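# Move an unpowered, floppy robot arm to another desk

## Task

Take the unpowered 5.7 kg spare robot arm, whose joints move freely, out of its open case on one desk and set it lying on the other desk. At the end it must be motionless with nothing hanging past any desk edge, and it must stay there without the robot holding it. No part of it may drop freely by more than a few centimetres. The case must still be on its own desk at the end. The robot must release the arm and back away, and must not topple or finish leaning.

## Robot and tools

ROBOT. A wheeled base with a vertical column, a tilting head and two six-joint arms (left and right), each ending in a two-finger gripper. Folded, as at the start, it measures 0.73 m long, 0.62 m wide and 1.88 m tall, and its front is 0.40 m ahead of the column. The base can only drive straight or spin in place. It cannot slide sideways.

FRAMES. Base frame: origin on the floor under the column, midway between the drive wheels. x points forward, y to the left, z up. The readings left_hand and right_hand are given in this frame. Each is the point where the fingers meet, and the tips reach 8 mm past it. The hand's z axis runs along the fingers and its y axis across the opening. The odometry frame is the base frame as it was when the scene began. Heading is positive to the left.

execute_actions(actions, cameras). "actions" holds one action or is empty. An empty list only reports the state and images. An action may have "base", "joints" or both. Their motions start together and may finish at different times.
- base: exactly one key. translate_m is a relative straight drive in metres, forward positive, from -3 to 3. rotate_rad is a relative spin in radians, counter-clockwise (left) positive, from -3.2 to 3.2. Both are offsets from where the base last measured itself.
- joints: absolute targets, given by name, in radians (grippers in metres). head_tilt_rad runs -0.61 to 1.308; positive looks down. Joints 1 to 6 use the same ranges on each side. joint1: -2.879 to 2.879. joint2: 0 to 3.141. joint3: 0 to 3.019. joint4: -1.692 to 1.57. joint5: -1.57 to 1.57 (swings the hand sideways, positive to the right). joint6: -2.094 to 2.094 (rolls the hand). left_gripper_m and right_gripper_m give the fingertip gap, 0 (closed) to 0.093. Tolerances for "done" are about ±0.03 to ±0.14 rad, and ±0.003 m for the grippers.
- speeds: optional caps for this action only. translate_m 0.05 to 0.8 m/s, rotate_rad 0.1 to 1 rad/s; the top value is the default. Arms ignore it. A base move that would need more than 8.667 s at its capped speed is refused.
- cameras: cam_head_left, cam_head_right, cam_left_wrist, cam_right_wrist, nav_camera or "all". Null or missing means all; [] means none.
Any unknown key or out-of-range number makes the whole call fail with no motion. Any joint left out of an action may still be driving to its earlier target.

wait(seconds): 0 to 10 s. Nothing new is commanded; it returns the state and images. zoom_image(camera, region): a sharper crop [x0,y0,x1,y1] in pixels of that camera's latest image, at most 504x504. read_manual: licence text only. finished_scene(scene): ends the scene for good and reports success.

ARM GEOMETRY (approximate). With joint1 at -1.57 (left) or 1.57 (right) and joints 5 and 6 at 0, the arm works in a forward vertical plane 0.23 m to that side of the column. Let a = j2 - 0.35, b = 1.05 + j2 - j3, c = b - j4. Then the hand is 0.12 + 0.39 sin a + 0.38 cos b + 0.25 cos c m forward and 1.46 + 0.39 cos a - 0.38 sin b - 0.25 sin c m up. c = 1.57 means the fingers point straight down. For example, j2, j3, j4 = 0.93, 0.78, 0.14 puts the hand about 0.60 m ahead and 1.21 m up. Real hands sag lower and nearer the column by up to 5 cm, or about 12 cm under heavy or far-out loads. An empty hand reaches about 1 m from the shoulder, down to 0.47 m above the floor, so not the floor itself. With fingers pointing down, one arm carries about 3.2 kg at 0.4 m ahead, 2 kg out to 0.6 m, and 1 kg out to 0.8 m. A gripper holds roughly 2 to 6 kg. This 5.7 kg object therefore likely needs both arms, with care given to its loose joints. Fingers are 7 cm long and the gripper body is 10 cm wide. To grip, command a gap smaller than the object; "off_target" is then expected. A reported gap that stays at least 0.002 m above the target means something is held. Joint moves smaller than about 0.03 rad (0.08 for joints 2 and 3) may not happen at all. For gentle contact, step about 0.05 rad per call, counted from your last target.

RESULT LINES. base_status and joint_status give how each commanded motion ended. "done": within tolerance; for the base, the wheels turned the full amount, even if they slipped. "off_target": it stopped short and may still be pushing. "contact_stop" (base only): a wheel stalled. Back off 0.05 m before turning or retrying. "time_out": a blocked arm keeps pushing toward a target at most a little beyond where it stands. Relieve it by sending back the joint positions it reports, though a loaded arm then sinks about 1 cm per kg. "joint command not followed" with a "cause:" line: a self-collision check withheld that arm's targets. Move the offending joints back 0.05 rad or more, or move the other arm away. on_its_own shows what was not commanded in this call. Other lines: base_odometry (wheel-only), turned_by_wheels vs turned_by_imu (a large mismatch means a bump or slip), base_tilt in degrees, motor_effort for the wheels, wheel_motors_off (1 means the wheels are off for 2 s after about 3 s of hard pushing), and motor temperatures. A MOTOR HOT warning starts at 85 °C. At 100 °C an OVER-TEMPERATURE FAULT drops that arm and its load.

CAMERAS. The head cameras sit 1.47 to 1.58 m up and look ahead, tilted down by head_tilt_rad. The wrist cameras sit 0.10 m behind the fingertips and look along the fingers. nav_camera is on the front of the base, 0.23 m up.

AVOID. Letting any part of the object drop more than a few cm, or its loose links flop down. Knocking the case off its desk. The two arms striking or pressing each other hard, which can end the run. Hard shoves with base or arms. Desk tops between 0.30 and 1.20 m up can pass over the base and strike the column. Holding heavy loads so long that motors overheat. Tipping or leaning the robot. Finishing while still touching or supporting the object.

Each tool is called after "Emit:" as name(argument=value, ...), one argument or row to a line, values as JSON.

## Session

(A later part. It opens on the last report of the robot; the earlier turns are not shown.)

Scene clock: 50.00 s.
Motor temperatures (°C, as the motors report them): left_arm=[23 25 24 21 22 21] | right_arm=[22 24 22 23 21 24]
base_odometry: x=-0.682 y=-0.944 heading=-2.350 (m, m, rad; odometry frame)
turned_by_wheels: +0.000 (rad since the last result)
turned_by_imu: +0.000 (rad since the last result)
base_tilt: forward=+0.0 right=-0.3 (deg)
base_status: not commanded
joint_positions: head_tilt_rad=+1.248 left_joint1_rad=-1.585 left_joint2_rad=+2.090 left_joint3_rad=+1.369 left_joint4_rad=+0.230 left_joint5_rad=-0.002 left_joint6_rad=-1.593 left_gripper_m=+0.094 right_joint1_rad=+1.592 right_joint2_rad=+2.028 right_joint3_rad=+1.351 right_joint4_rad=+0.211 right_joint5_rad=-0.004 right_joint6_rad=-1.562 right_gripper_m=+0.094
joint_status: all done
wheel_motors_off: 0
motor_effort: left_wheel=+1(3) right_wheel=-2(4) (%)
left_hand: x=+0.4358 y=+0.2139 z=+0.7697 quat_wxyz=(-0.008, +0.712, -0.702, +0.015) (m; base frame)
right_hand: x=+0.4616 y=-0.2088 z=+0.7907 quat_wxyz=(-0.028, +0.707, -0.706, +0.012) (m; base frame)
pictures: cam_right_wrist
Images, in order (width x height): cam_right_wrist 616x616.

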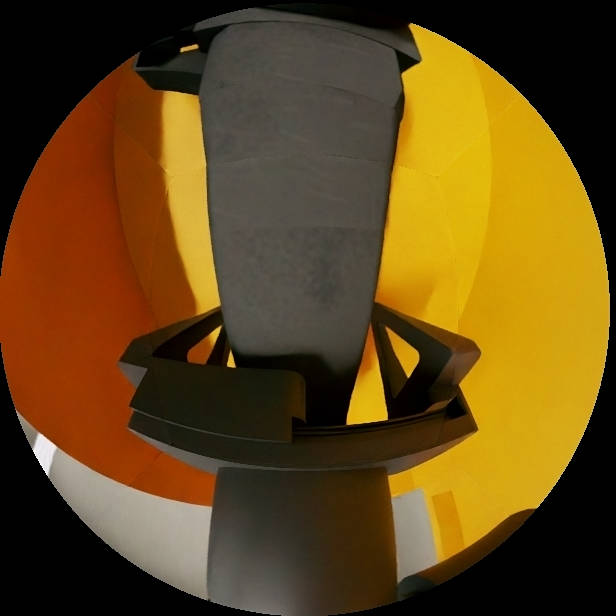

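Emit:
execute_actions(
  actions=[
    {"joints":{"left_gripper_m":0.0,"right_gripper_m":0.0}},
  ],
  cameras=["cam_left_wrist","cam_right_wrist"],
)

Emit:
execute_actions(
  actions=[
    {"joints":{"left_joint2_rad":1.88,"left_joint3_rad":1.2,"left_joint4_rad":0.2,"right_joint2_rad":1.85,"right_joint3_rad":1.25,"right_joint4_rad":0.15}},
  ],
  cameras=["cam_head_left","cam_left_wrist","cam_right_wrist"],
)

Scene clock: 52.80 s.
Motor temperatures (°C, as the motors report them): left_arm=[23 25 24 21 22 21] | right_arm=[22 24 22 23 21 24]
base_odometry: x=-0.682 y=-0.944 heading=-2.350 (m, m, rad; odometry frame)
turned_by_wheels: +0.000 (rad since the last result)
turned_by_imu: +0.001 (rad since the last result)
base_tilt: forward=+0.0 right=-0.3 (deg)
base_status: not commanded
joint_positions: head_tilt_rad=+1.248 left_joint1_rad=-1.585 left_joint2_rad=+2.092 left_joint3_rad=+1.349 left_joint4_rad=+0.221 left_joint5_rad=+0.005 left_joint6_rad=-1.609 left_gripper_m=+0.058 right_joint1_rad=+1.595 right_joint2_rad=+2.022 right_joint3_rad=+1.335 right_joint4_rad=+0.210 right_joint5_rad=+0.002 right_joint6_rad=-1.559 right_gripper_m=+0.053
joint_status: left_gripper_m off_target (ended at +0.058, target +0.000); right_gripper_m off_target (ended at +0.053, target +0.000)
wheel_motors_off: 0
motor_effort: left_wheel=+1(3) right_wheel=-3(4) (%)
left_hand: x=+0.4199 y=+0.2131 z=+0.7706 quat_wxyz=(+0.006, +0.718, -0.696, +0.006) (m; base frame)
right_hand: x=+0.4560 y=-0.2070 z=+0.7936 quat_wxyz=(-0.024, +0.707, -0.707, +0.009) (m; base frame)
pictures: cam_left_wrist, cam_right_wrist
Images, in order (width x height): cam_left_wrist 616x616, cam_right_wrist 616x616.

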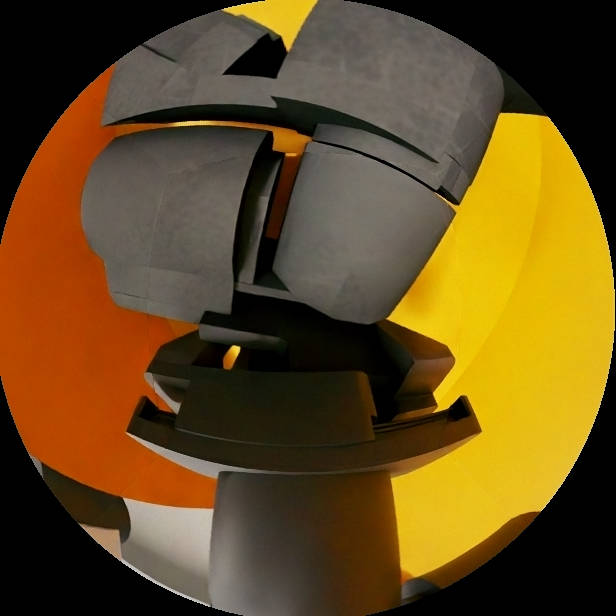

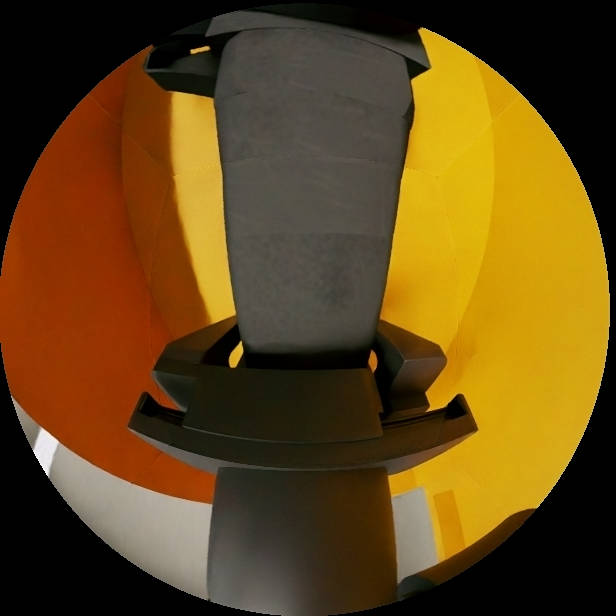

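Scene clock: 53.77 s.
Motor temperatures (°C, as the motors report them): left_arm=[23 25 24 21 22 21] | right_arm=[22 24 22 23 21 24]
base_odometry: x=-0.682 y=-0.944 heading=-2.350 (m, m, rad; odometry frame)
turned_by_wheels: +0.000 (rad since the last result)
turned_by_imu: +0.000 (rad since the last result)
base_tilt: forward=+0.1 right=-0.3 (deg)
base_status: not commanded
joint_positions: head_tilt_rad=+1.248 left_joint1_rad=-1.584 left_joint2_rad=+1.988 left_joint3_rad=+1.218 left_joint4_rad=+0.196 left_joint5_rad=-0.014 left_joint6_rad=-1.604 left_gripper_m=+0.057 right_joint1_rad=+1.596 right_joint2_rad=+1.974 right_joint3_rad=+1.287 right_joint4_rad=+0.179 right_joint5_rad=-0.030 right_joint6_rad=-1.574 right_gripper_m=+0.053
joint_status: all done
wheel_motors_off: 0
motor_effort: left_wheel=+1(2) right_wheel=-2(5) (%)
left_hand: x=+0.4023 y=+0.2178 z=+0.8130 quat_wxyz=(+0.016, +0.716, -0.698, -0.019) (m; base frame)
right_hand: x=+0.4497 y=-0.2017 z=+0.8120 quat_wxyz=(-0.024, +0.712, -0.701, -0.013) (m; base frame)
pictures: cam_head_left, cam_left_wrist, cam_right_wrist
Images, in order (width x height): cam_head_left 504x504, cam_left_wrist 616x616, cam_right_wrist 616x616.

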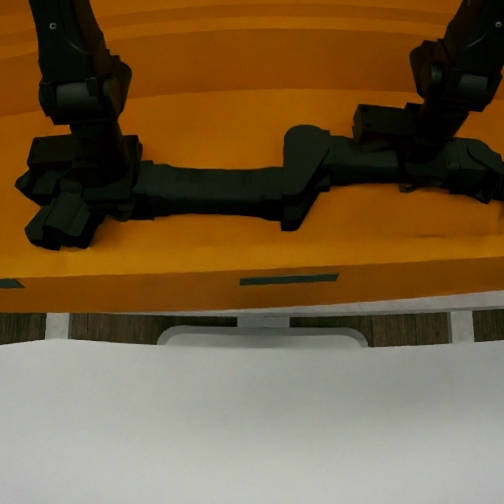

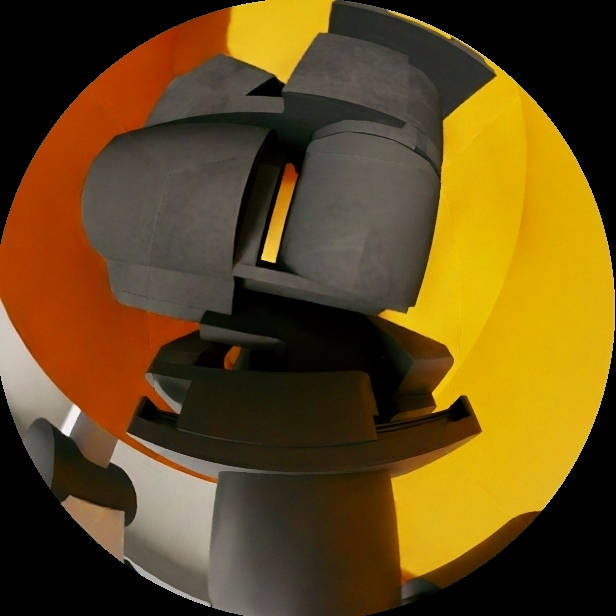

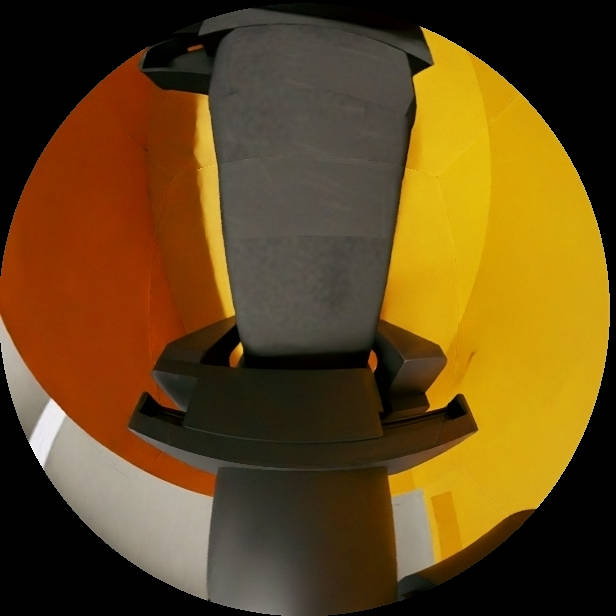

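Swap scene-1 lift sequence (heavy side now right).

Emit:
execute_actions(
  actions=[
    {"joints":{"left_joint2_rad":1.65,"left_joint3_rad":1.05,"left_joint4_rad":0.15,"right_joint2_rad":1.58,"right_joint3_rad":1.08,"right_joint4_rad":0.1}},
  ],
  cameras=["cam_head_left"],
)

Emit:
execute_actions(
  actions=[
    {"joints":{"left_joint2_rad":1.25,"left_joint3_rad":0.83,"left_joint4_rad":-0.08,"right_joint2_rad":1.2,"right_joint3_rad":0.88,"right_joint4_rad":-0.13}},
  ],
  cameras=["cam_head_left"],
)

Emit:
execute_actions(
  actions=[
    {"joints":{"left_joint2_rad":0.82,"left_joint3_rad":0.75,"left_joint4_rad":-0.43,"right_joint2_rad":0.8,"right_joint3_rad":0.78,"right_joint4_rad":-0.46}},
  ],
  cameras=[],
)

Emit:
execute_actions(
  actions=[
    {"joints":{"head_tilt_rad":1.0,"left_joint2_rad":0.5,"left_joint3_rad":0.76,"left_joint4_rad":-0.76,"right_joint2_rad":0.55,"right_joint3_rad":0.78,"right_joint4_rad":-0.7}},
  ],
)

Scene clock: 60.10 s.
Motor temperatures (°C, as the motors report them): left_arm=[23 26 24 21 22 21] | right_arm=[22 25 23 23 21 24]
base_odometry: x=-0.682 y=-0.944 heading=-2.350 (m, m, rad; odometry frame)
turned_by_wheels: +0.000 (rad since the last result)
turned_by_imu: +0.001 (rad since the last result)
base_tilt: forward=+0.1 right=-0.3 (deg)
base_status: not commanded
joint_positions: head_tilt_rad=+1.248 left_joint1_rad=-1.591 left_joint2_rad=+1.745 left_joint3_rad=+1.079 left_joint4_rad=+0.142 left_joint5_rad=+0.003 left_joint6_rad=-1.598 left_gripper_m=+0.057 right_joint1_rad=+1.592 right_joint2_rad=+1.696 right_joint3_rad=+1.109 right_joint4_rad=+0.120 right_joint5_rad=-0.009 right_joint6_rad=-1.564 right_gripper_m=+0.053
joint_status: all done
wheel_motors_off: 0
motor_effort: left_wheel=+0(3) right_wheel=-2(3) (%)
left_hand: x=+0.4487 y=+0.2105 z=+0.8983 quat_wxyz=(+0.007, +0.713, -0.701, +0.007) (m; base frame)
right_hand: x=+0.4890 y=-0.2094 z=+0.9140 quat_wxyz=(-0.030, +0.708, -0.706, +0.010) (m; base frame)
pictures: cam_head_left
Images, in order (width x height): cam_head_left 504x504.

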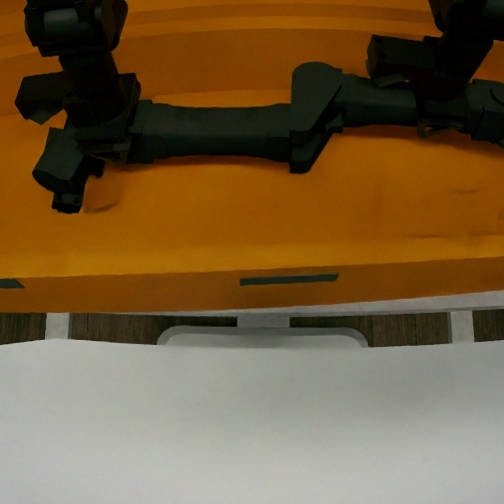

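Scene clock: 62.03 s.
Motor temperatures (°C, as the motors report them): left_arm=[23 26 24 21 22 21] | right_arm=[22 26 23 23 21 24]
base_odometry: x=-0.682 y=-0.944 heading=-2.350 (m, m, rad; odometry frame)
turned_by_wheels: +0.000 (rad since the last result)
turned_by_imu: +0.000 (rad since the last result)
base_tilt: forward=+0.1 right=-0.3 (deg)
base_status: not commanded
joint_positions: head_tilt_rad=+1.248 left_joint1_rad=-1.599 left_joint2_rad=+1.358 left_joint3_rad=+0.835 left_joint4_rad=-0.073 left_joint5_rad=+0.002 left_joint6_rad=-1.597 left_gripper_m=+0.057 right_joint1_rad=+1.593 right_joint2_rad=+1.319 right_joint3_rad=+0.883 right_joint4_rad=-0.099 right_joint5_rad=-0.011 right_joint6_rad=-1.559 right_gripper_m=+0.053
joint_status: all done
wheel_motors_off: 0
motor_effort: left_wheel=+0(6) right_wheel=-1(5) (%)
left_hand: x=+0.4322 y=+0.2090 z=+1.0332 quat_wxyz=(+0.035, +0.711, -0.702, -0.017) (m; base frame)
right_hand: x=+0.4723 y=-0.2112 z=+1.0466 quat_wxyz=(-0.007, +0.707, -0.707, -0.015) (m; base frame)
pictures: cam_head_left
Images, in order (width x height): cam_head_left 504x504.

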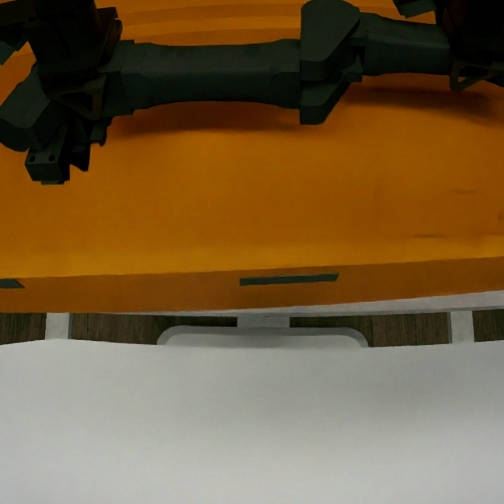

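Scene clock: 63.50 s.
Motor temperatures (°C, as the motors report them): left_arm=[23 27 24 21 22 21] | right_arm=[22 26 23 23 21 24]
base_odometry: x=-0.682 y=-0.944 heading=-2.350 (m, m, rad; odometry frame)
turned_by_wheels: +0.000 (rad since the last result)
turned_by_imu: +0.000 (rad since the last result)
base_tilt: forward=+0.1 right=-0.3 (deg)
base_status: not commanded
joint_positions: head_tilt_rad=+1.248 left_joint1_rad=-1.605 left_joint2_rad=+0.909 left_joint3_rad=+0.704 left_joint4_rad=-0.423 left_joint5_rad=-0.002 left_joint6_rad=-1.575 left_gripper_m=+0.057 right_joint1_rad=+1.596 right_joint2_rad=+0.899 right_joint3_rad=+0.750 right_joint4_rad=-0.424 right_joint5_rad=-0.024 right_joint6_rad=-1.534 right_gripper_m=+0.053
joint_status: all done
wheel_motors_off: 0
motor_effort: left_wheel=+1(3) right_wheel=-1(7) (%)
left_hand: x=+0.4235 y=+0.2106 z=+1.1748 quat_wxyz=(+0.046, +0.701, -0.711, -0.027) (m; base frame)
right_hand: x=+0.4533 y=-0.2108 z=+1.1828 quat_wxyz=(+0.002, +0.698, -0.715, -0.034) (m; base frame)
pictures: none
No camera images: the call's "cameras" was empty. Leave "cameras" out to get every camera's image.

Scene clock: 64.73 s.
Motor temperatures (°C, as the motors report them): left_arm=[23 27 25 21 22 21] | right_arm=[22 26 23 23 21 24]
base_odometry: x=-0.682 y=-0.944 heading=-2.350 (m, m, rad; odometry frame)
turned_by_wheels: +0.000 (rad since the last result)
turned_by_imu: +0.000 (rad since the last result)
base_tilt: forward=+0.1 right=-0.3 (deg)
base_status: not commanded
joint_positions: head_tilt_rad=+1.014 left_joint1_rad=-1.606 left_joint2_rad=+0.585 left_joint3_rad=+0.681 left_joint4_rad=-0.738 left_joint5_rad=-0.009 left_joint6_rad=-1.579 left_gripper_m=+0.057 right_joint1_rad=+1.605 right_joint2_rad=+0.639 right_joint3_rad=+0.727 right_joint4_rad=-0.667 right_joint5_rad=-0.042 right_joint6_rad=-1.535 right_gripper_m=+0.053
joint_status: all done
wheel_motors_off: 0
motor_effort: left_wheel=+1(2) right_wheel=-2(3) (%)
left_hand: x=+0.4078 y=+0.2149 z=+1.2752 quat_wxyz=(+0.049, +0.702, -0.710, -0.035) (m; base frame)
right_hand: x=+0.4404 y=-0.2066 z=+1.2668 quat_wxyz=(-0.004, +0.700, -0.713, -0.045) (m; base frame)
pictures: cam_head_left, cam_head_right, cam_left_wrist, cam_right_wrist, nav_camera
Images, in order (width x height): cam_head_left 504x504, cam_head_right 504x504, cam_left_wrist 616x616, cam_right_wrist 616x616, nav_camera 504x504.

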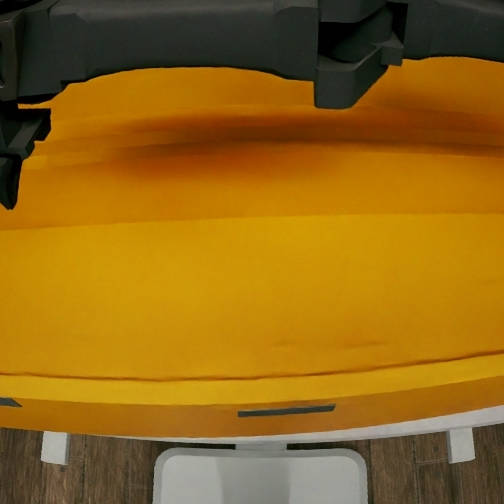

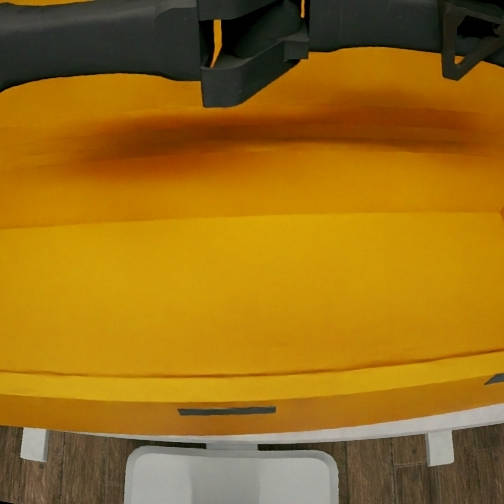

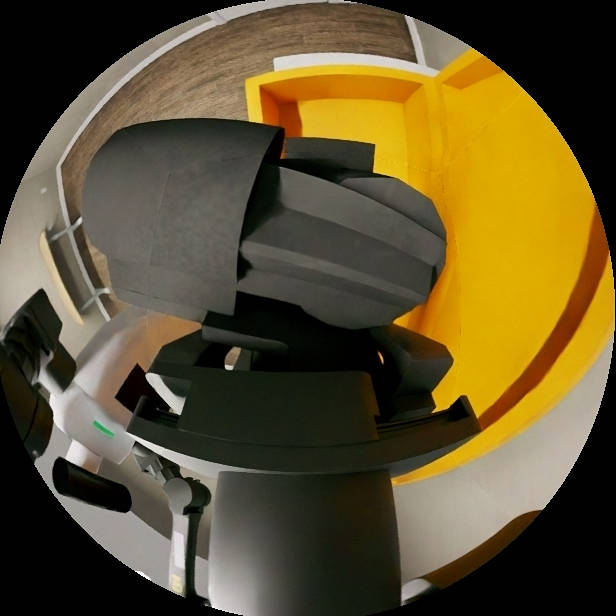

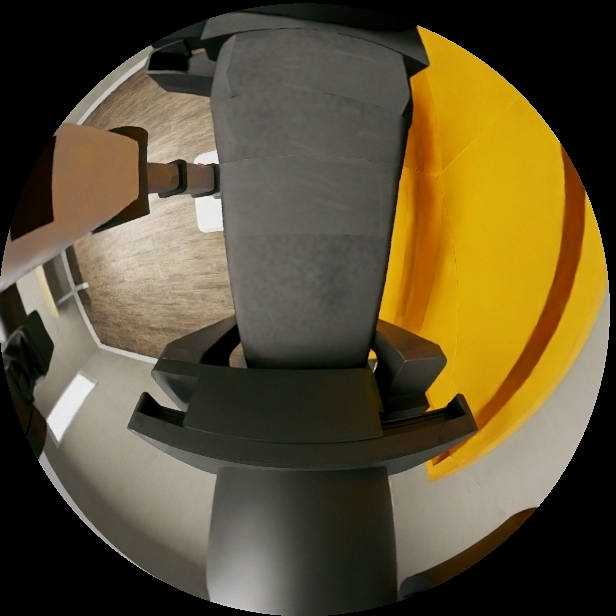

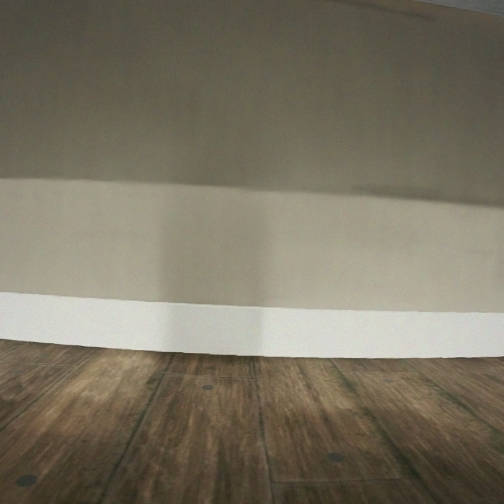

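Emit:
execute_actions(
  actions=[
    {"base":{"translate_m":-0.95},"speeds":{"translate_m":0.13},"joints":{"head_tilt_rad":0.75}},
  ],
  cameras=["cam_head_left","cam_head_right"],
)

Emit:
execute_actions(
  actions=[
    {"base":{"rotate_rad":-3.1},"speeds":{"rotate_rad":0.4}},
  ],
  cameras=["cam_head_left","cam_head_right","nav_camera"],
)

Scene clock: 75.47 s.
Motor temperatures (°C, as the motors report them): left_arm=[23 27 27 21 22 21] | right_arm=[22 26 24 24 22 24]
base_odometry: x=-0.014 y=-0.268 heading=-2.348 (m, m, rad; odometry frame)
turned_by_wheels: +0.002 (rad since the last result)
turned_by_imu: +0.003 (rad since the last result)
base_tilt: forward=+0.1 right=-0.3 (deg)
base_status: done
joint_positions: head_tilt_rad=+0.766 left_joint1_rad=-1.605 left_joint2_rad=+0.587 left_joint3_rad=+0.672 left_joint4_rad=-0.744 left_joint5_rad=-0.009 left_joint6_rad=-1.579 left_gripper_m=+0.057 right_joint1_rad=+1.605 right_joint2_rad=+0.644 right_joint3_rad=+0.717 right_joint4_rad=-0.669 right_joint5_rad=-0.043 right_joint6_rad=-1.536 right_gripper_m=+0.053
joint_status: all done
wheel_motors_off: 0
motor_effort: left_wheel=+2(40) right_wheel=-1(40) (%)
left_hand: x=+0.4006 y=+0.2151 z=+1.2730 quat_wxyz=(+0.055, +0.701, -0.710, -0.041) (m; base frame)
right_hand: x=+0.4334 y=-0.2065 z=+1.2633 quat_wxyz=(+0.001, +0.700, -0.713, -0.051) (m; base frame)
pictures: cam_head_left, cam_head_right
Images, in order (width x height): cam_head_left 504x504, cam_head_right 504x504.

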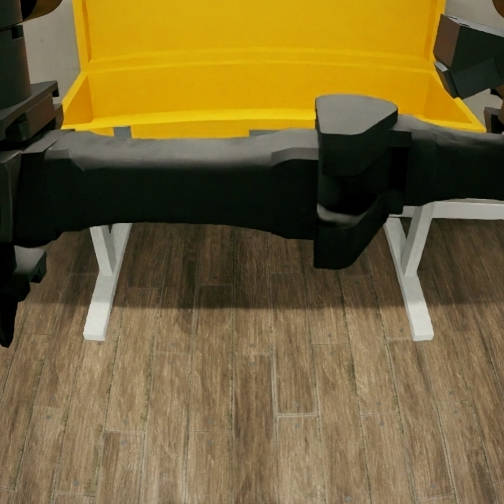

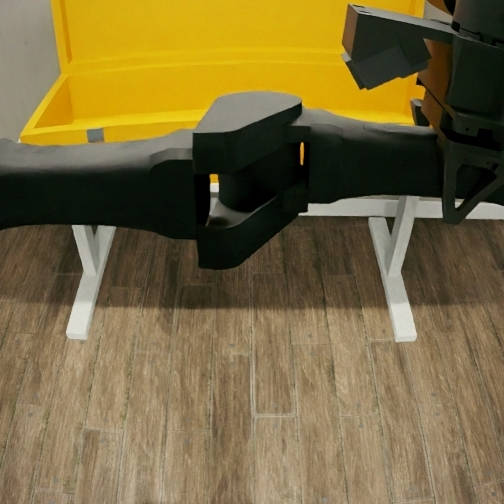

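Scene clock: 84.17 s.
Motor temperatures (°C, as the motors report them): left_arm=[23 27 29 21 22 21] | right_arm=[22 26 25 24 22 24]
base_odometry: x=-0.014 y=-0.268 heading=+0.836 (m, m, rad; odometry frame)
turned_by_wheels: -3.099 (rad since the last result)
turned_by_imu: -3.132 (rad since the last result)
base_tilt: forward=+0.0 right=-0.3 (deg)
base_status: done
joint_positions: head_tilt_rad=+0.766 left_joint1_rad=-1.602 left_joint2_rad=+0.587 left_joint3_rad=+0.672 left_joint4_rad=-0.744 left_joint5_rad=-0.007 left_joint6_rad=-1.577 left_gripper_m=+0.057 right_joint1_rad=+1.607 right_joint2_rad=+0.644 right_joint3_rad=+0.717 right_joint4_rad=-0.669 right_joint5_rad=-0.042 right_joint6_rad=-1.534 right_gripper_m=+0.053
joint_status: not commanded
wheel_motors_off: 0
motor_effort: left_wheel=+3(42) right_wheel=-5(52) (%)
left_hand: x=+0.4006 y=+0.2158 z=+1.2729 quat_wxyz=(+0.055, +0.701, -0.710, -0.042) (m; base frame)
right_hand: x=+0.4334 y=-0.2058 z=+1.2633 quat_wxyz=(+0.001, +0.699, -0.713, -0.051) (m; base frame)
pictures: cam_head_left, cam_head_right, nav_camera
Images, in order (width x height): cam_head_left 504x504, cam_head_right 504x504, nav_camera 504x504.

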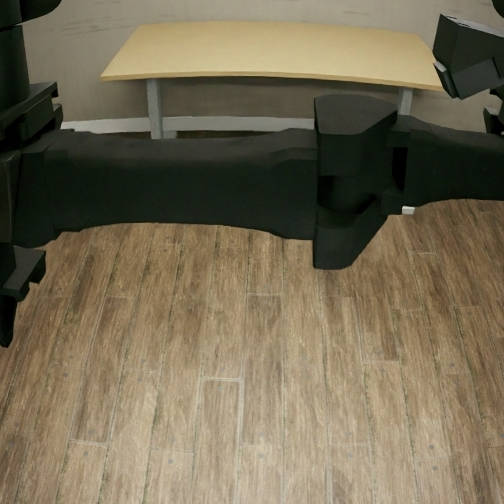

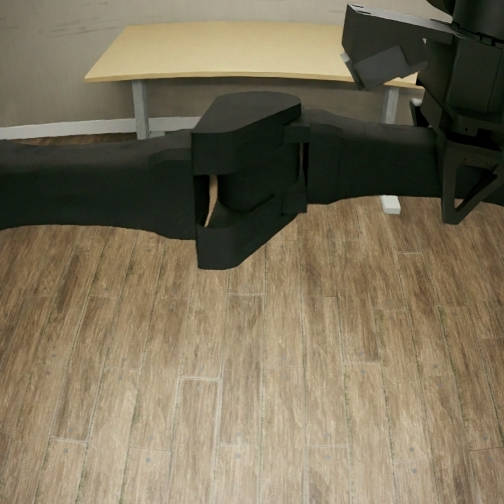

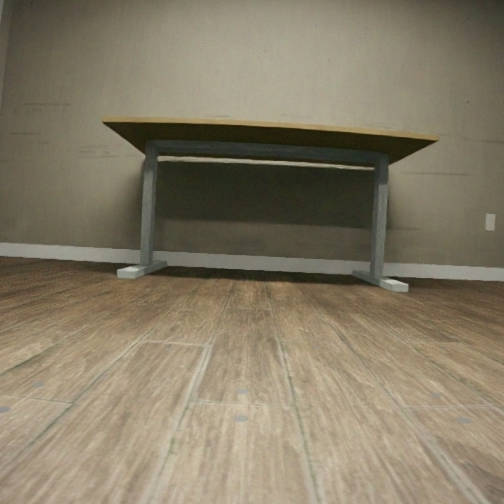

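Emit:
execute_actions(
  actions=[
    {"base":{"rotate_rad":-0.12},"speeds":{"rotate_rad":0.4}},
  ],
  cameras=[],
)

Emit:
execute_actions(
  actions=[
    {"base":{"translate_m":1.0},"speeds":{"translate_m":0.3}},
  ],
  cameras=[],
)

Emit:
execute_actions(
  actions=[
    {"base":{"rotate_rad":0.12},"speeds":{"rotate_rad":0.4},"joints":{"head_tilt_rad":1.0}},
  ],
  cameras=["cam_head_left","nav_camera"],
)

Emit:
execute_actions(
  actions=[
    {"base":{"translate_m":0.5},"speeds":{"translate_m":0.2},"joints":{"head_tilt_rad":1.25}},
  ],
  cameras=["cam_head_left","cam_head_right"],
)

Scene clock: 89.03 s.
Motor temperatures (°C, as the motors report them): left_arm=[23 27 30 21 22 21] | right_arm=[22 26 25 24 22 24]
base_odometry: x=-0.014 y=-0.268 heading=+0.717 (m, m, rad; odometry frame)
turned_by_wheels: -0.119 (rad since the last result)
turned_by_imu: -0.120 (rad since the last result)
base_tilt: forward=+0.1 right=-0.3 (deg)
base_status: done
joint_positions: head_tilt_rad=+0.766 left_joint1_rad=-1.601 left_joint2_rad=+0.587 left_joint3_rad=+0.672 left_joint4_rad=-0.744 left_joint5_rad=-0.006 left_joint6_rad=-1.576 left_gripper_m=+0.057 right_joint1_rad=+1.608 right_joint2_rad=+0.644 right_joint3_rad=+0.717 right_joint4_rad=-0.669 right_joint5_rad=-0.040 right_joint6_rad=-1.534 right_gripper_m=+0.053
joint_status: not commanded
wheel_motors_off: 0
motor_effort: left_wheel=+4(24) right_wheel=-5(35) (%)
left_hand: x=+0.4006 y=+0.2158 z=+1.2729 quat_wxyz=(+0.055, +0.701, -0.710, -0.041) (m; base frame)
right_hand: x=+0.4334 y=-0.2057 z=+1.2633 quat_wxyz=(+0.001, +0.699, -0.713, -0.051) (m; base frame)
pictures: none
No camera images: the call's "cameras" was empty. Leave "cameras" out to get every camera's image.

Scene clock: 93.60 s.
Motor temperatures (°C, as the motors report them): left_arm=[23 27 30 21 22 21] | right_arm=[22 26 26 24 22 24]
base_odometry: x=+0.740 y=+0.389 heading=+0.716 (m, m, rad; odometry frame)
turned_by_wheels: -0.001 (rad since the last result)
turned_by_imu: +0.001 (rad since the last result)
base_tilt: forward=+0.1 right=-0.3 (deg)
base_status: done
joint_positions: head_tilt_rad=+0.766 left_joint1_rad=-1.601 left_joint2_rad=+0.588 left_joint3_rad=+0.673 left_joint4_rad=-0.745 left_joint5_rad=-0.007 left_joint6_rad=-1.578 left_gripper_m=+0.057 right_joint1_rad=+1.608 right_joint2_rad=+0.647 right_joint3_rad=+0.720 right_joint4_rad=-0.670 right_joint5_rad=-0.041 right_joint6_rad=-1.535 right_gripper_m=+0.053
joint_status: not commanded
wheel_motors_off: 0
motor_effort: left_wheel=-2(47) right_wheel=+2(62) (%)
left_hand: x=+0.4011 y=+0.2159 z=+1.2729 quat_wxyz=(+0.055, +0.702, -0.709, -0.042) (m; base frame)
right_hand: x=+0.4343 y=-0.2056 z=+1.2631 quat_wxyz=(+0.001, +0.700, -0.712, -0.051) (m; base frame)
pictures: none
No camera images: the call's "cameras" was empty. Leave "cameras" out to get every camera's image.

Scene clock: 94.67 s.
Motor temperatures (°C, as the motors report them): left_arm=[23 27 30 21 22 21] | right_arm=[22 26 26 24 23 24]
base_odometry: x=+0.740 y=+0.389 heading=+0.835 (m, m, rad; odometry frame)
turned_by_wheels: +0.118 (rad since the last result)
turned_by_imu: +0.119 (rad since the last result)
base_tilt: forward=+0.1 right=-0.3 (deg)
base_status: done
joint_positions: head_tilt_rad=+1.000 left_joint1_rad=-1.601 left_joint2_rad=+0.588 left_joint3_rad=+0.673 left_joint4_rad=-0.745 left_joint5_rad=-0.006 left_joint6_rad=-1.578 left_gripper_m=+0.057 right_joint1_rad=+1.608 right_joint2_rad=+0.647 right_joint3_rad=+0.720 right_joint4_rad=-0.670 right_joint5_rad=-0.041 right_joint6_rad=-1.535 right_gripper_m=+0.053
joint_status: all done
wheel_motors_off: 0
motor_effort: left_wheel=-1(41) right_wheel=+0(44) (%)
left_hand: x=+0.4011 y=+0.2161 z=+1.2729 quat_wxyz=(+0.055, +0.702, -0.709, -0.042) (m; base frame)
right_hand: x=+0.4343 y=-0.2054 z=+1.2631 quat_wxyz=(+0.001, +0.700, -0.712, -0.052) (m; base frame)
pictures: cam_head_left, nav_camera
Images, in order (width x height): cam_head_left 504x504, nav_camera 504x504.

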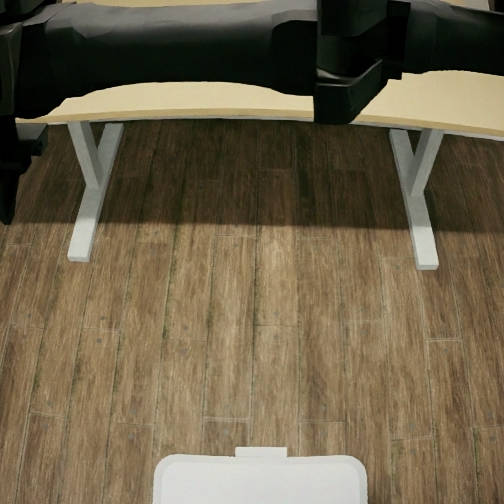

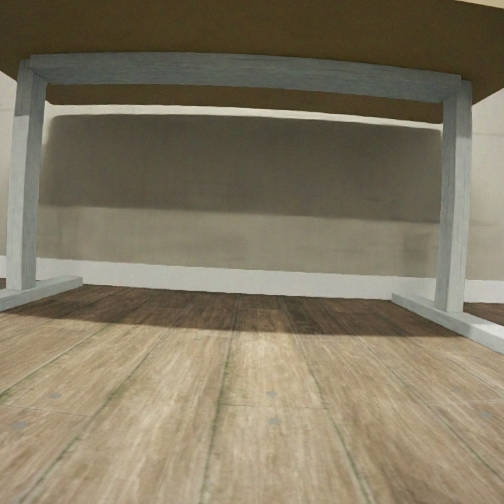

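Scene clock: 98.23 s.
Motor temperatures (°C, as the motors report them): left_arm=[23 27 31 21 22 21] | right_arm=[22 26 26 24 23 24]
base_odometry: x=+1.076 y=+0.760 heading=+0.835 (m, m, rad; odometry frame)
turned_by_wheels: +0.001 (rad since the last result)
turned_by_imu: +0.002 (rad since the last result)
base_tilt: forward=+0.0 right=-0.3 (deg)
base_status: done
joint_positions: head_tilt_rad=+1.247 left_joint1_rad=-1.601 left_joint2_rad=+0.589 left_joint3_rad=+0.673 left_joint4_rad=-0.745 left_joint5_rad=-0.006 left_joint6_rad=-1.579 left_gripper_m=+0.057 right_joint1_rad=+1.608 right_joint2_rad=+0.648 right_joint3_rad=+0.721 right_joint4_rad=-0.669 right_joint5_rad=-0.041 right_joint6_rad=-1.536 right_gripper_m=+0.053
joint_status: all done
wheel_motors_off: 0
motor_effort: left_wheel=+2(51) right_wheel=-3(43) (%)
left_hand: x=+0.4008 y=+0.2161 z=+1.2728 quat_wxyz=(+0.055, +0.702, -0.709, -0.042) (m; base frame)
right_hand: x=+0.4348 y=-0.2054 z=+1.2630 quat_wxyz=(+0.001, +0.700, -0.712, -0.052) (m; base frame)
pictures: cam_head_left, cam_head_right
Images, in order (width x height): cam_head_left 504x504, cam_head_right 504x504.

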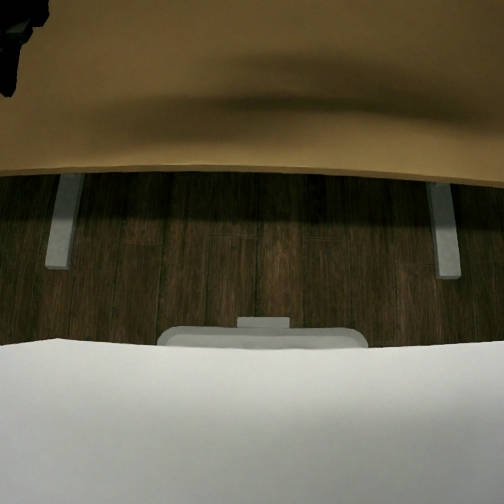

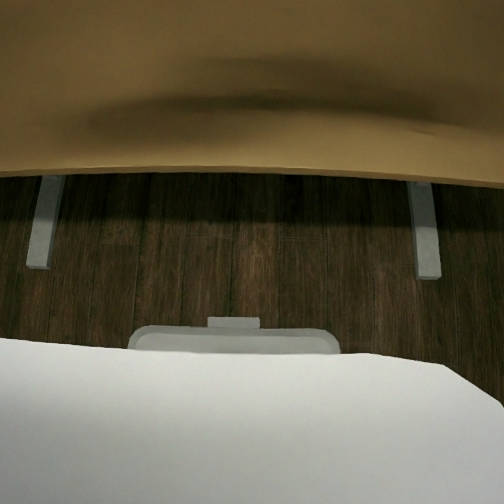

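Emit:
execute_actions(
  actions=[
    {"base":{"translate_m":0.27},"speeds":{"translate_m":0.15},"joints":{"left_joint2_rad":1.15,"left_joint3_rad":0.88,"left_joint4_rad":-0.17,"right_joint2_rad":1.15,"right_joint3_rad":0.88,"right_joint4_rad":-0.15}},
  ],
  cameras=["cam_head_left"],
)

Emit:
execute_actions(
  actions=[
    {"joints":{"left_joint2_rad":1.55,"left_joint3_rad":1.04,"left_joint4_rad":0.08,"right_joint2_rad":1.6,"right_joint3_rad":1.1,"right_joint4_rad":0.1}},
  ],
  cameras=["cam_head_left"],
)

Emit:
execute_actions(
  actions=[
    {"joints":{"left_joint2_rad":1.75,"left_joint3_rad":1.15,"left_joint4_rad":0.15,"right_joint2_rad":1.85,"right_joint3_rad":1.25,"right_joint4_rad":0.15}},
  ],
  cameras=["cam_head_left","cam_head_right","cam_left_wrist"],
)

Scene clock: 126.03 s.
Motor temperatures (°C, as the motors report them): left_arm=[23 27 31 21 22 21] | right_arm=[22 27 26 24 23 24]
base_odometry: x=+1.257 y=+0.960 heading=+0.836 (m, m, rad; odometry frame)
turned_by_wheels: +0.000 (rad since the last result)
turned_by_imu: +0.002 (rad since the last result)
base_tilt: forward=+0.1 right=-0.3 (deg)
base_status: done
joint_positions: head_tilt_rad=+1.248 left_joint1_rad=-1.590 left_joint2_rad=+1.279 left_joint3_rad=+0.860 left_joint4_rad=-0.173 left_joint5_rad=+0.001 left_joint6_rad=-1.554 left_gripper_m=+0.057 right_joint1_rad=+1.597 right_joint2_rad=+1.281 right_joint3_rad=+0.883 right_joint4_rad=-0.127 right_joint5_rad=-0.019 right_joint6_rad=-1.522 right_gripper_m=+0.053
joint_status: all done
wheel_motors_off: 0
motor_effort: left_wheel=+2(31) right_wheel=-1(39) (%)
left_hand: x=+0.4563 y=+0.2139 z=+1.0604 quat_wxyz=(+0.030, +0.697, -0.716, -0.017) (m; base frame)
right_hand: x=+0.4809 y=-0.2081 z=+1.0602 quat_wxyz=(-0.014, +0.694, -0.720, -0.016) (m; base frame)
pictures: cam_head_left
Images, in order (width x height): cam_head_left 504x504.

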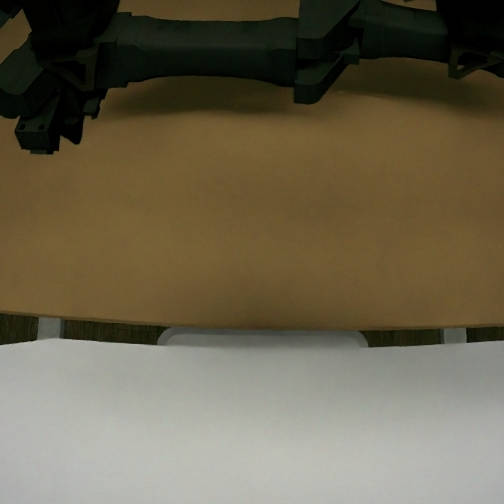

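Scene clock: 128.07 s.
Motor temperatures (°C, as the motors report them): left_arm=[23 28 31 21 22 21] | right_arm=[22 27 26 24 23 24]
base_odometry: x=+1.257 y=+0.960 heading=+0.836 (m, m, rad; odometry frame)
turned_by_wheels: +0.000 (rad since the last result)
turned_by_imu: +0.000 (rad since the last result)
base_tilt: forward=+0.1 right=-0.3 (deg)
base_status: not commanded
joint_positions: head_tilt_rad=+1.248 left_joint1_rad=-1.586 left_joint2_rad=+1.689 left_joint3_rad=+1.063 left_joint4_rad=+0.080 left_joint5_rad=-0.014 left_joint6_rad=-1.567 left_gripper_m=+0.057 right_joint1_rad=+1.595 right_joint2_rad=+1.713 right_joint3_rad=+1.125 right_joint4_rad=+0.109 right_joint5_rad=-0.026 right_joint6_rad=-1.538 right_gripper_m=+0.053
joint_status: all done
wheel_motors_off: 0
motor_effort: left_wheel=+2(5) right_wheel=-2(12) (%)
left_hand: x=+0.4541 y=+0.2169 z=+0.9176 quat_wxyz=(+0.007, +0.703, -0.711, -0.008) (m; base frame)
right_hand: x=+0.4868 y=-0.2045 z=+0.9077 quat_wxyz=(-0.032, +0.699, -0.714, -0.002) (m; base frame)
pictures: cam_head_left
Images, in order (width x height): cam_head_left 504x504.

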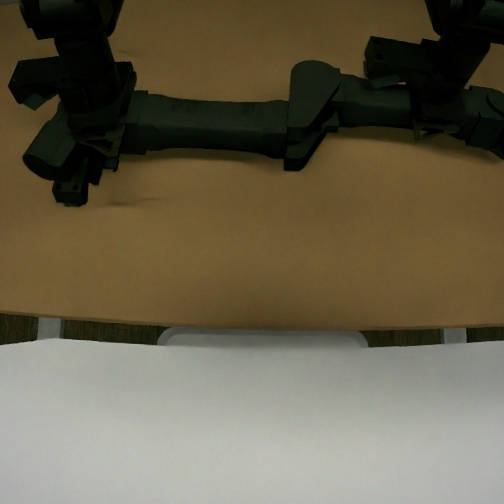

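Scene clock: 129.27 s.
Motor temperatures (°C, as the motors report them): left_arm=[23 28 31 21 23 21] | right_arm=[22 27 26 23 23 24]
base_odometry: x=+1.257 y=+0.960 heading=+0.836 (m, m, rad; odometry frame)
turned_by_wheels: +0.000 (rad since the last result)
turned_by_imu: +0.000 (rad since the last result)
base_tilt: forward=+0.1 right=-0.3 (deg)
base_status: not commanded
joint_positions: head_tilt_rad=+1.248 left_joint1_rad=-1.595 left_joint2_rad=+1.794 left_joint3_rad=+1.158 left_joint4_rad=+0.143 left_joint5_rad=-0.060 left_joint6_rad=-1.526 left_gripper_m=+0.056 right_joint1_rad=+1.595 right_joint2_rad=+1.935 right_joint3_rad=+1.290 right_joint4_rad=+0.168 right_joint5_rad=-0.032 right_joint6_rad=-1.478 right_gripper_m=+0.052
joint_status: all done
wheel_motors_off: 0
motor_effort: left_wheel=+0(3) right_wheel=-3(8) (%)
left_hand: x=+0.4702 y=+0.2180 z=+0.8785 quat_wxyz=(-0.024, +0.687, -0.726, -0.003) (m; base frame)
right_hand: x=+0.4737 y=-0.2016 z=+0.8248 quat_wxyz=(-0.035, +0.678, -0.734, -0.004) (m; base frame)
pictures: cam_head_left, cam_head_right, cam_left_wrist
Images, in order (width x height): cam_head_left 504x504, cam_head_right 504x504, cam_left_wrist 616x616.

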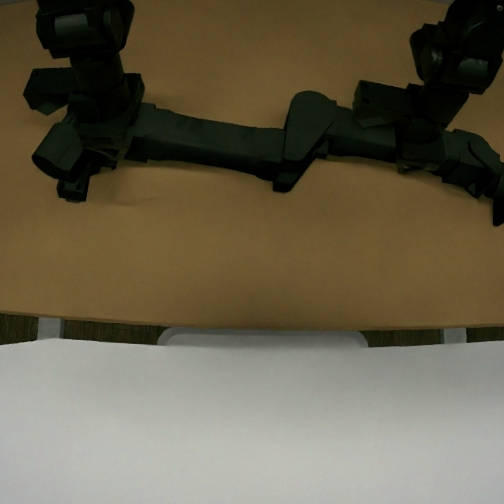

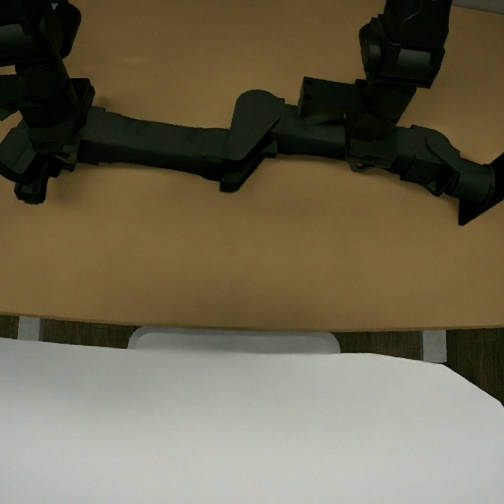

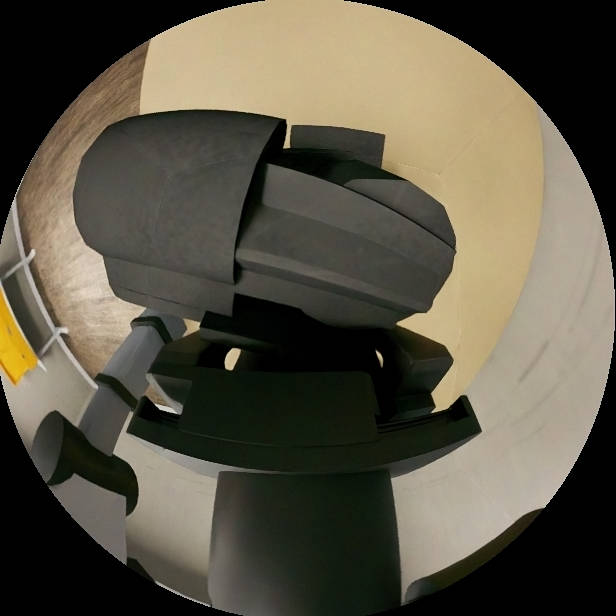

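Drag right (mirror of before).

Emit:
execute_actions(
  actions=[
    {"joints":{"left_joint1_rad":-1.78,"right_joint1_rad":1.42,"left_joint2_rad":1.85,"left_joint3_rad":1.2,"right_joint2_rad":1.88,"right_joint3_rad":1.25}},
  ],
  cameras=["cam_head_left","cam_left_wrist"],
)

Emit:
execute_actions(
  actions=[
    {"joints":{"left_joint1_rad":-1.8,"left_joint2_rad":1.98,"left_joint3_rad":1.3,"right_joint2_rad":1.97,"right_joint3_rad":1.3}},
  ],
  cameras=["cam_head_left","cam_left_wrist"],
)

Scene clock: 133.53 s.
Motor temperatures (°C, as the motors report them): left_arm=[23 28 30 21 25 21] | right_arm=[22 27 25 23 23 24]
base_odometry: x=+1.257 y=+0.960 heading=+0.836 (m, m, rad; odometry frame)
turned_by_wheels: +0.000 (rad since the last result)
turned_by_imu: +0.001 (rad since the last result)
base_tilt: forward=+0.1 right=-0.3 (deg)
base_status: not commanded
joint_positions: head_tilt_rad=+1.248 left_joint1_rad=-1.740 left_joint2_rad=+1.950 left_joint3_rad=+1.238 left_joint4_rad=+0.156 left_joint5_rad=-0.042 left_joint6_rad=-1.604 left_gripper_m=+0.056 right_joint1_rad=+1.450 right_joint2_rad=+1.977 right_joint3_rad=+1.278 right_joint4_rad=+0.157 right_joint5_rad=-0.023 right_joint6_rad=-1.564 right_gripper_m=+0.052
joint_status: all done
wheel_motors_off: 0
motor_effort: left_wheel=+1(4) right_wheel=-1(7) (%)
left_hand: x=+0.4241 y=+0.1103 z=+0.8305 quat_wxyz=(+0.047, +0.687, -0.725, +0.024) (m; base frame)
right_hand: x=+0.4339 y=-0.3103 z=+0.8153 quat_wxyz=(+0.035, +0.682, -0.730, +0.022) (m; base frame)
pictures: cam_head_left, cam_left_wrist
Images, in order (width x height): cam_head_left 504x504, cam_left_wrist 616x616.

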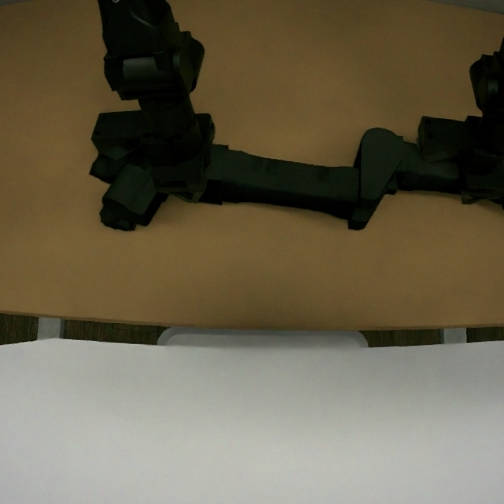

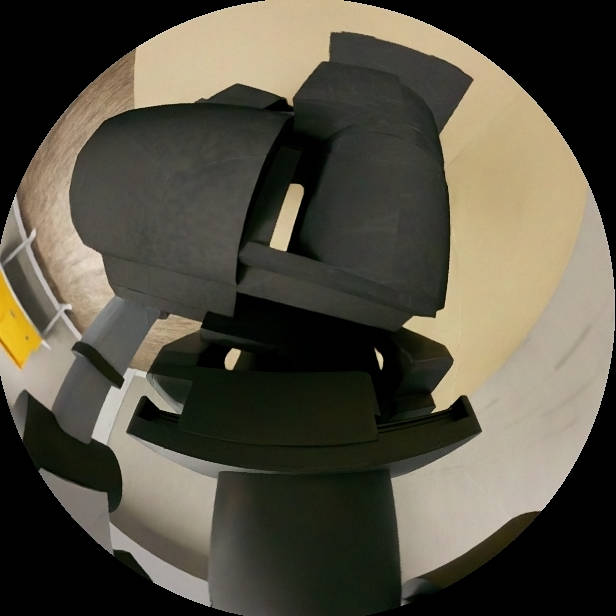

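Scene clock: 135.43 s.
Motor temperatures (°C, as the motors report them): left_arm=[23 28 29 21 25 21] | right_arm=[22 27 25 23 23 24]
base_odometry: x=+1.257 y=+0.960 heading=+0.836 (m, m, rad; odometry frame)
turned_by_wheels: +0.000 (rad since the last result)
turned_by_imu: +0.000 (rad since the last result)
base_tilt: forward=+0.1 right=-0.3 (deg)
base_status: not commanded
joint_positions: head_tilt_rad=+1.248 left_joint1_rad=-1.749 left_joint2_rad=+2.031 left_joint3_rad=+1.328 left_joint4_rad=+0.155 left_joint5_rad=-0.036 left_joint6_rad=-1.598 left_gripper_m=+0.056 right_joint1_rad=+1.440 right_joint2_rad=+2.039 right_joint3_rad=+1.338 right_joint4_rad=+0.158 right_joint5_rad=-0.011 right_joint6_rad=-1.559 right_gripper_m=+0.052
joint_status: left_joint1_rad time_out (moved -0.009 of -0.060); the others done
wheel_motors_off: 0
on_its_own: left_joint1_rad reads -1.749 and still pushes toward -1.800 since a time_out
motor_effort: left_wheel=+1(2) right_wheel=-4(5) (%)
left_hand: x=+0.4262 y=+0.0975 z=+0.8002 quat_wxyz=(+0.050, +0.683, -0.728, +0.033) (m; base frame)
right_hand: x=+0.4304 y=-0.3223 z=+0.7930 quat_wxyz=(+0.043, +0.678, -0.733, +0.030) (m; base frame)
pictures: cam_head_left, cam_left_wrist
Images, in order (width x height): cam_head_left 504x504, cam_left_wrist 616x616.

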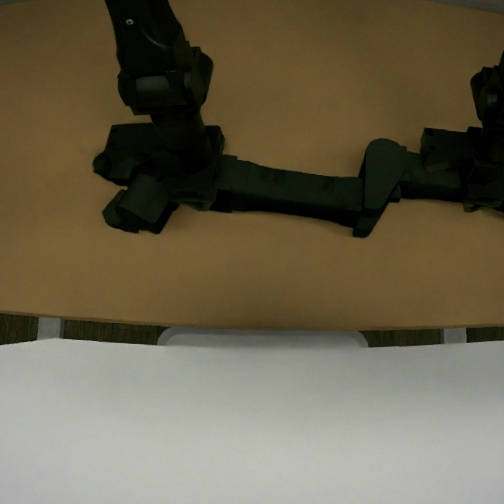

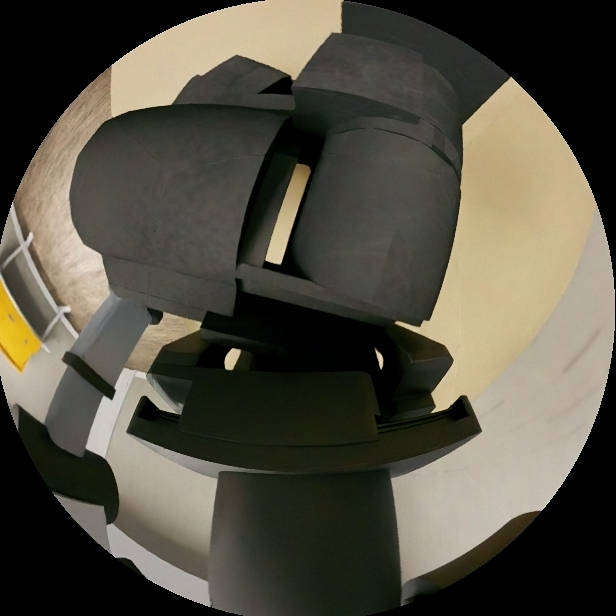

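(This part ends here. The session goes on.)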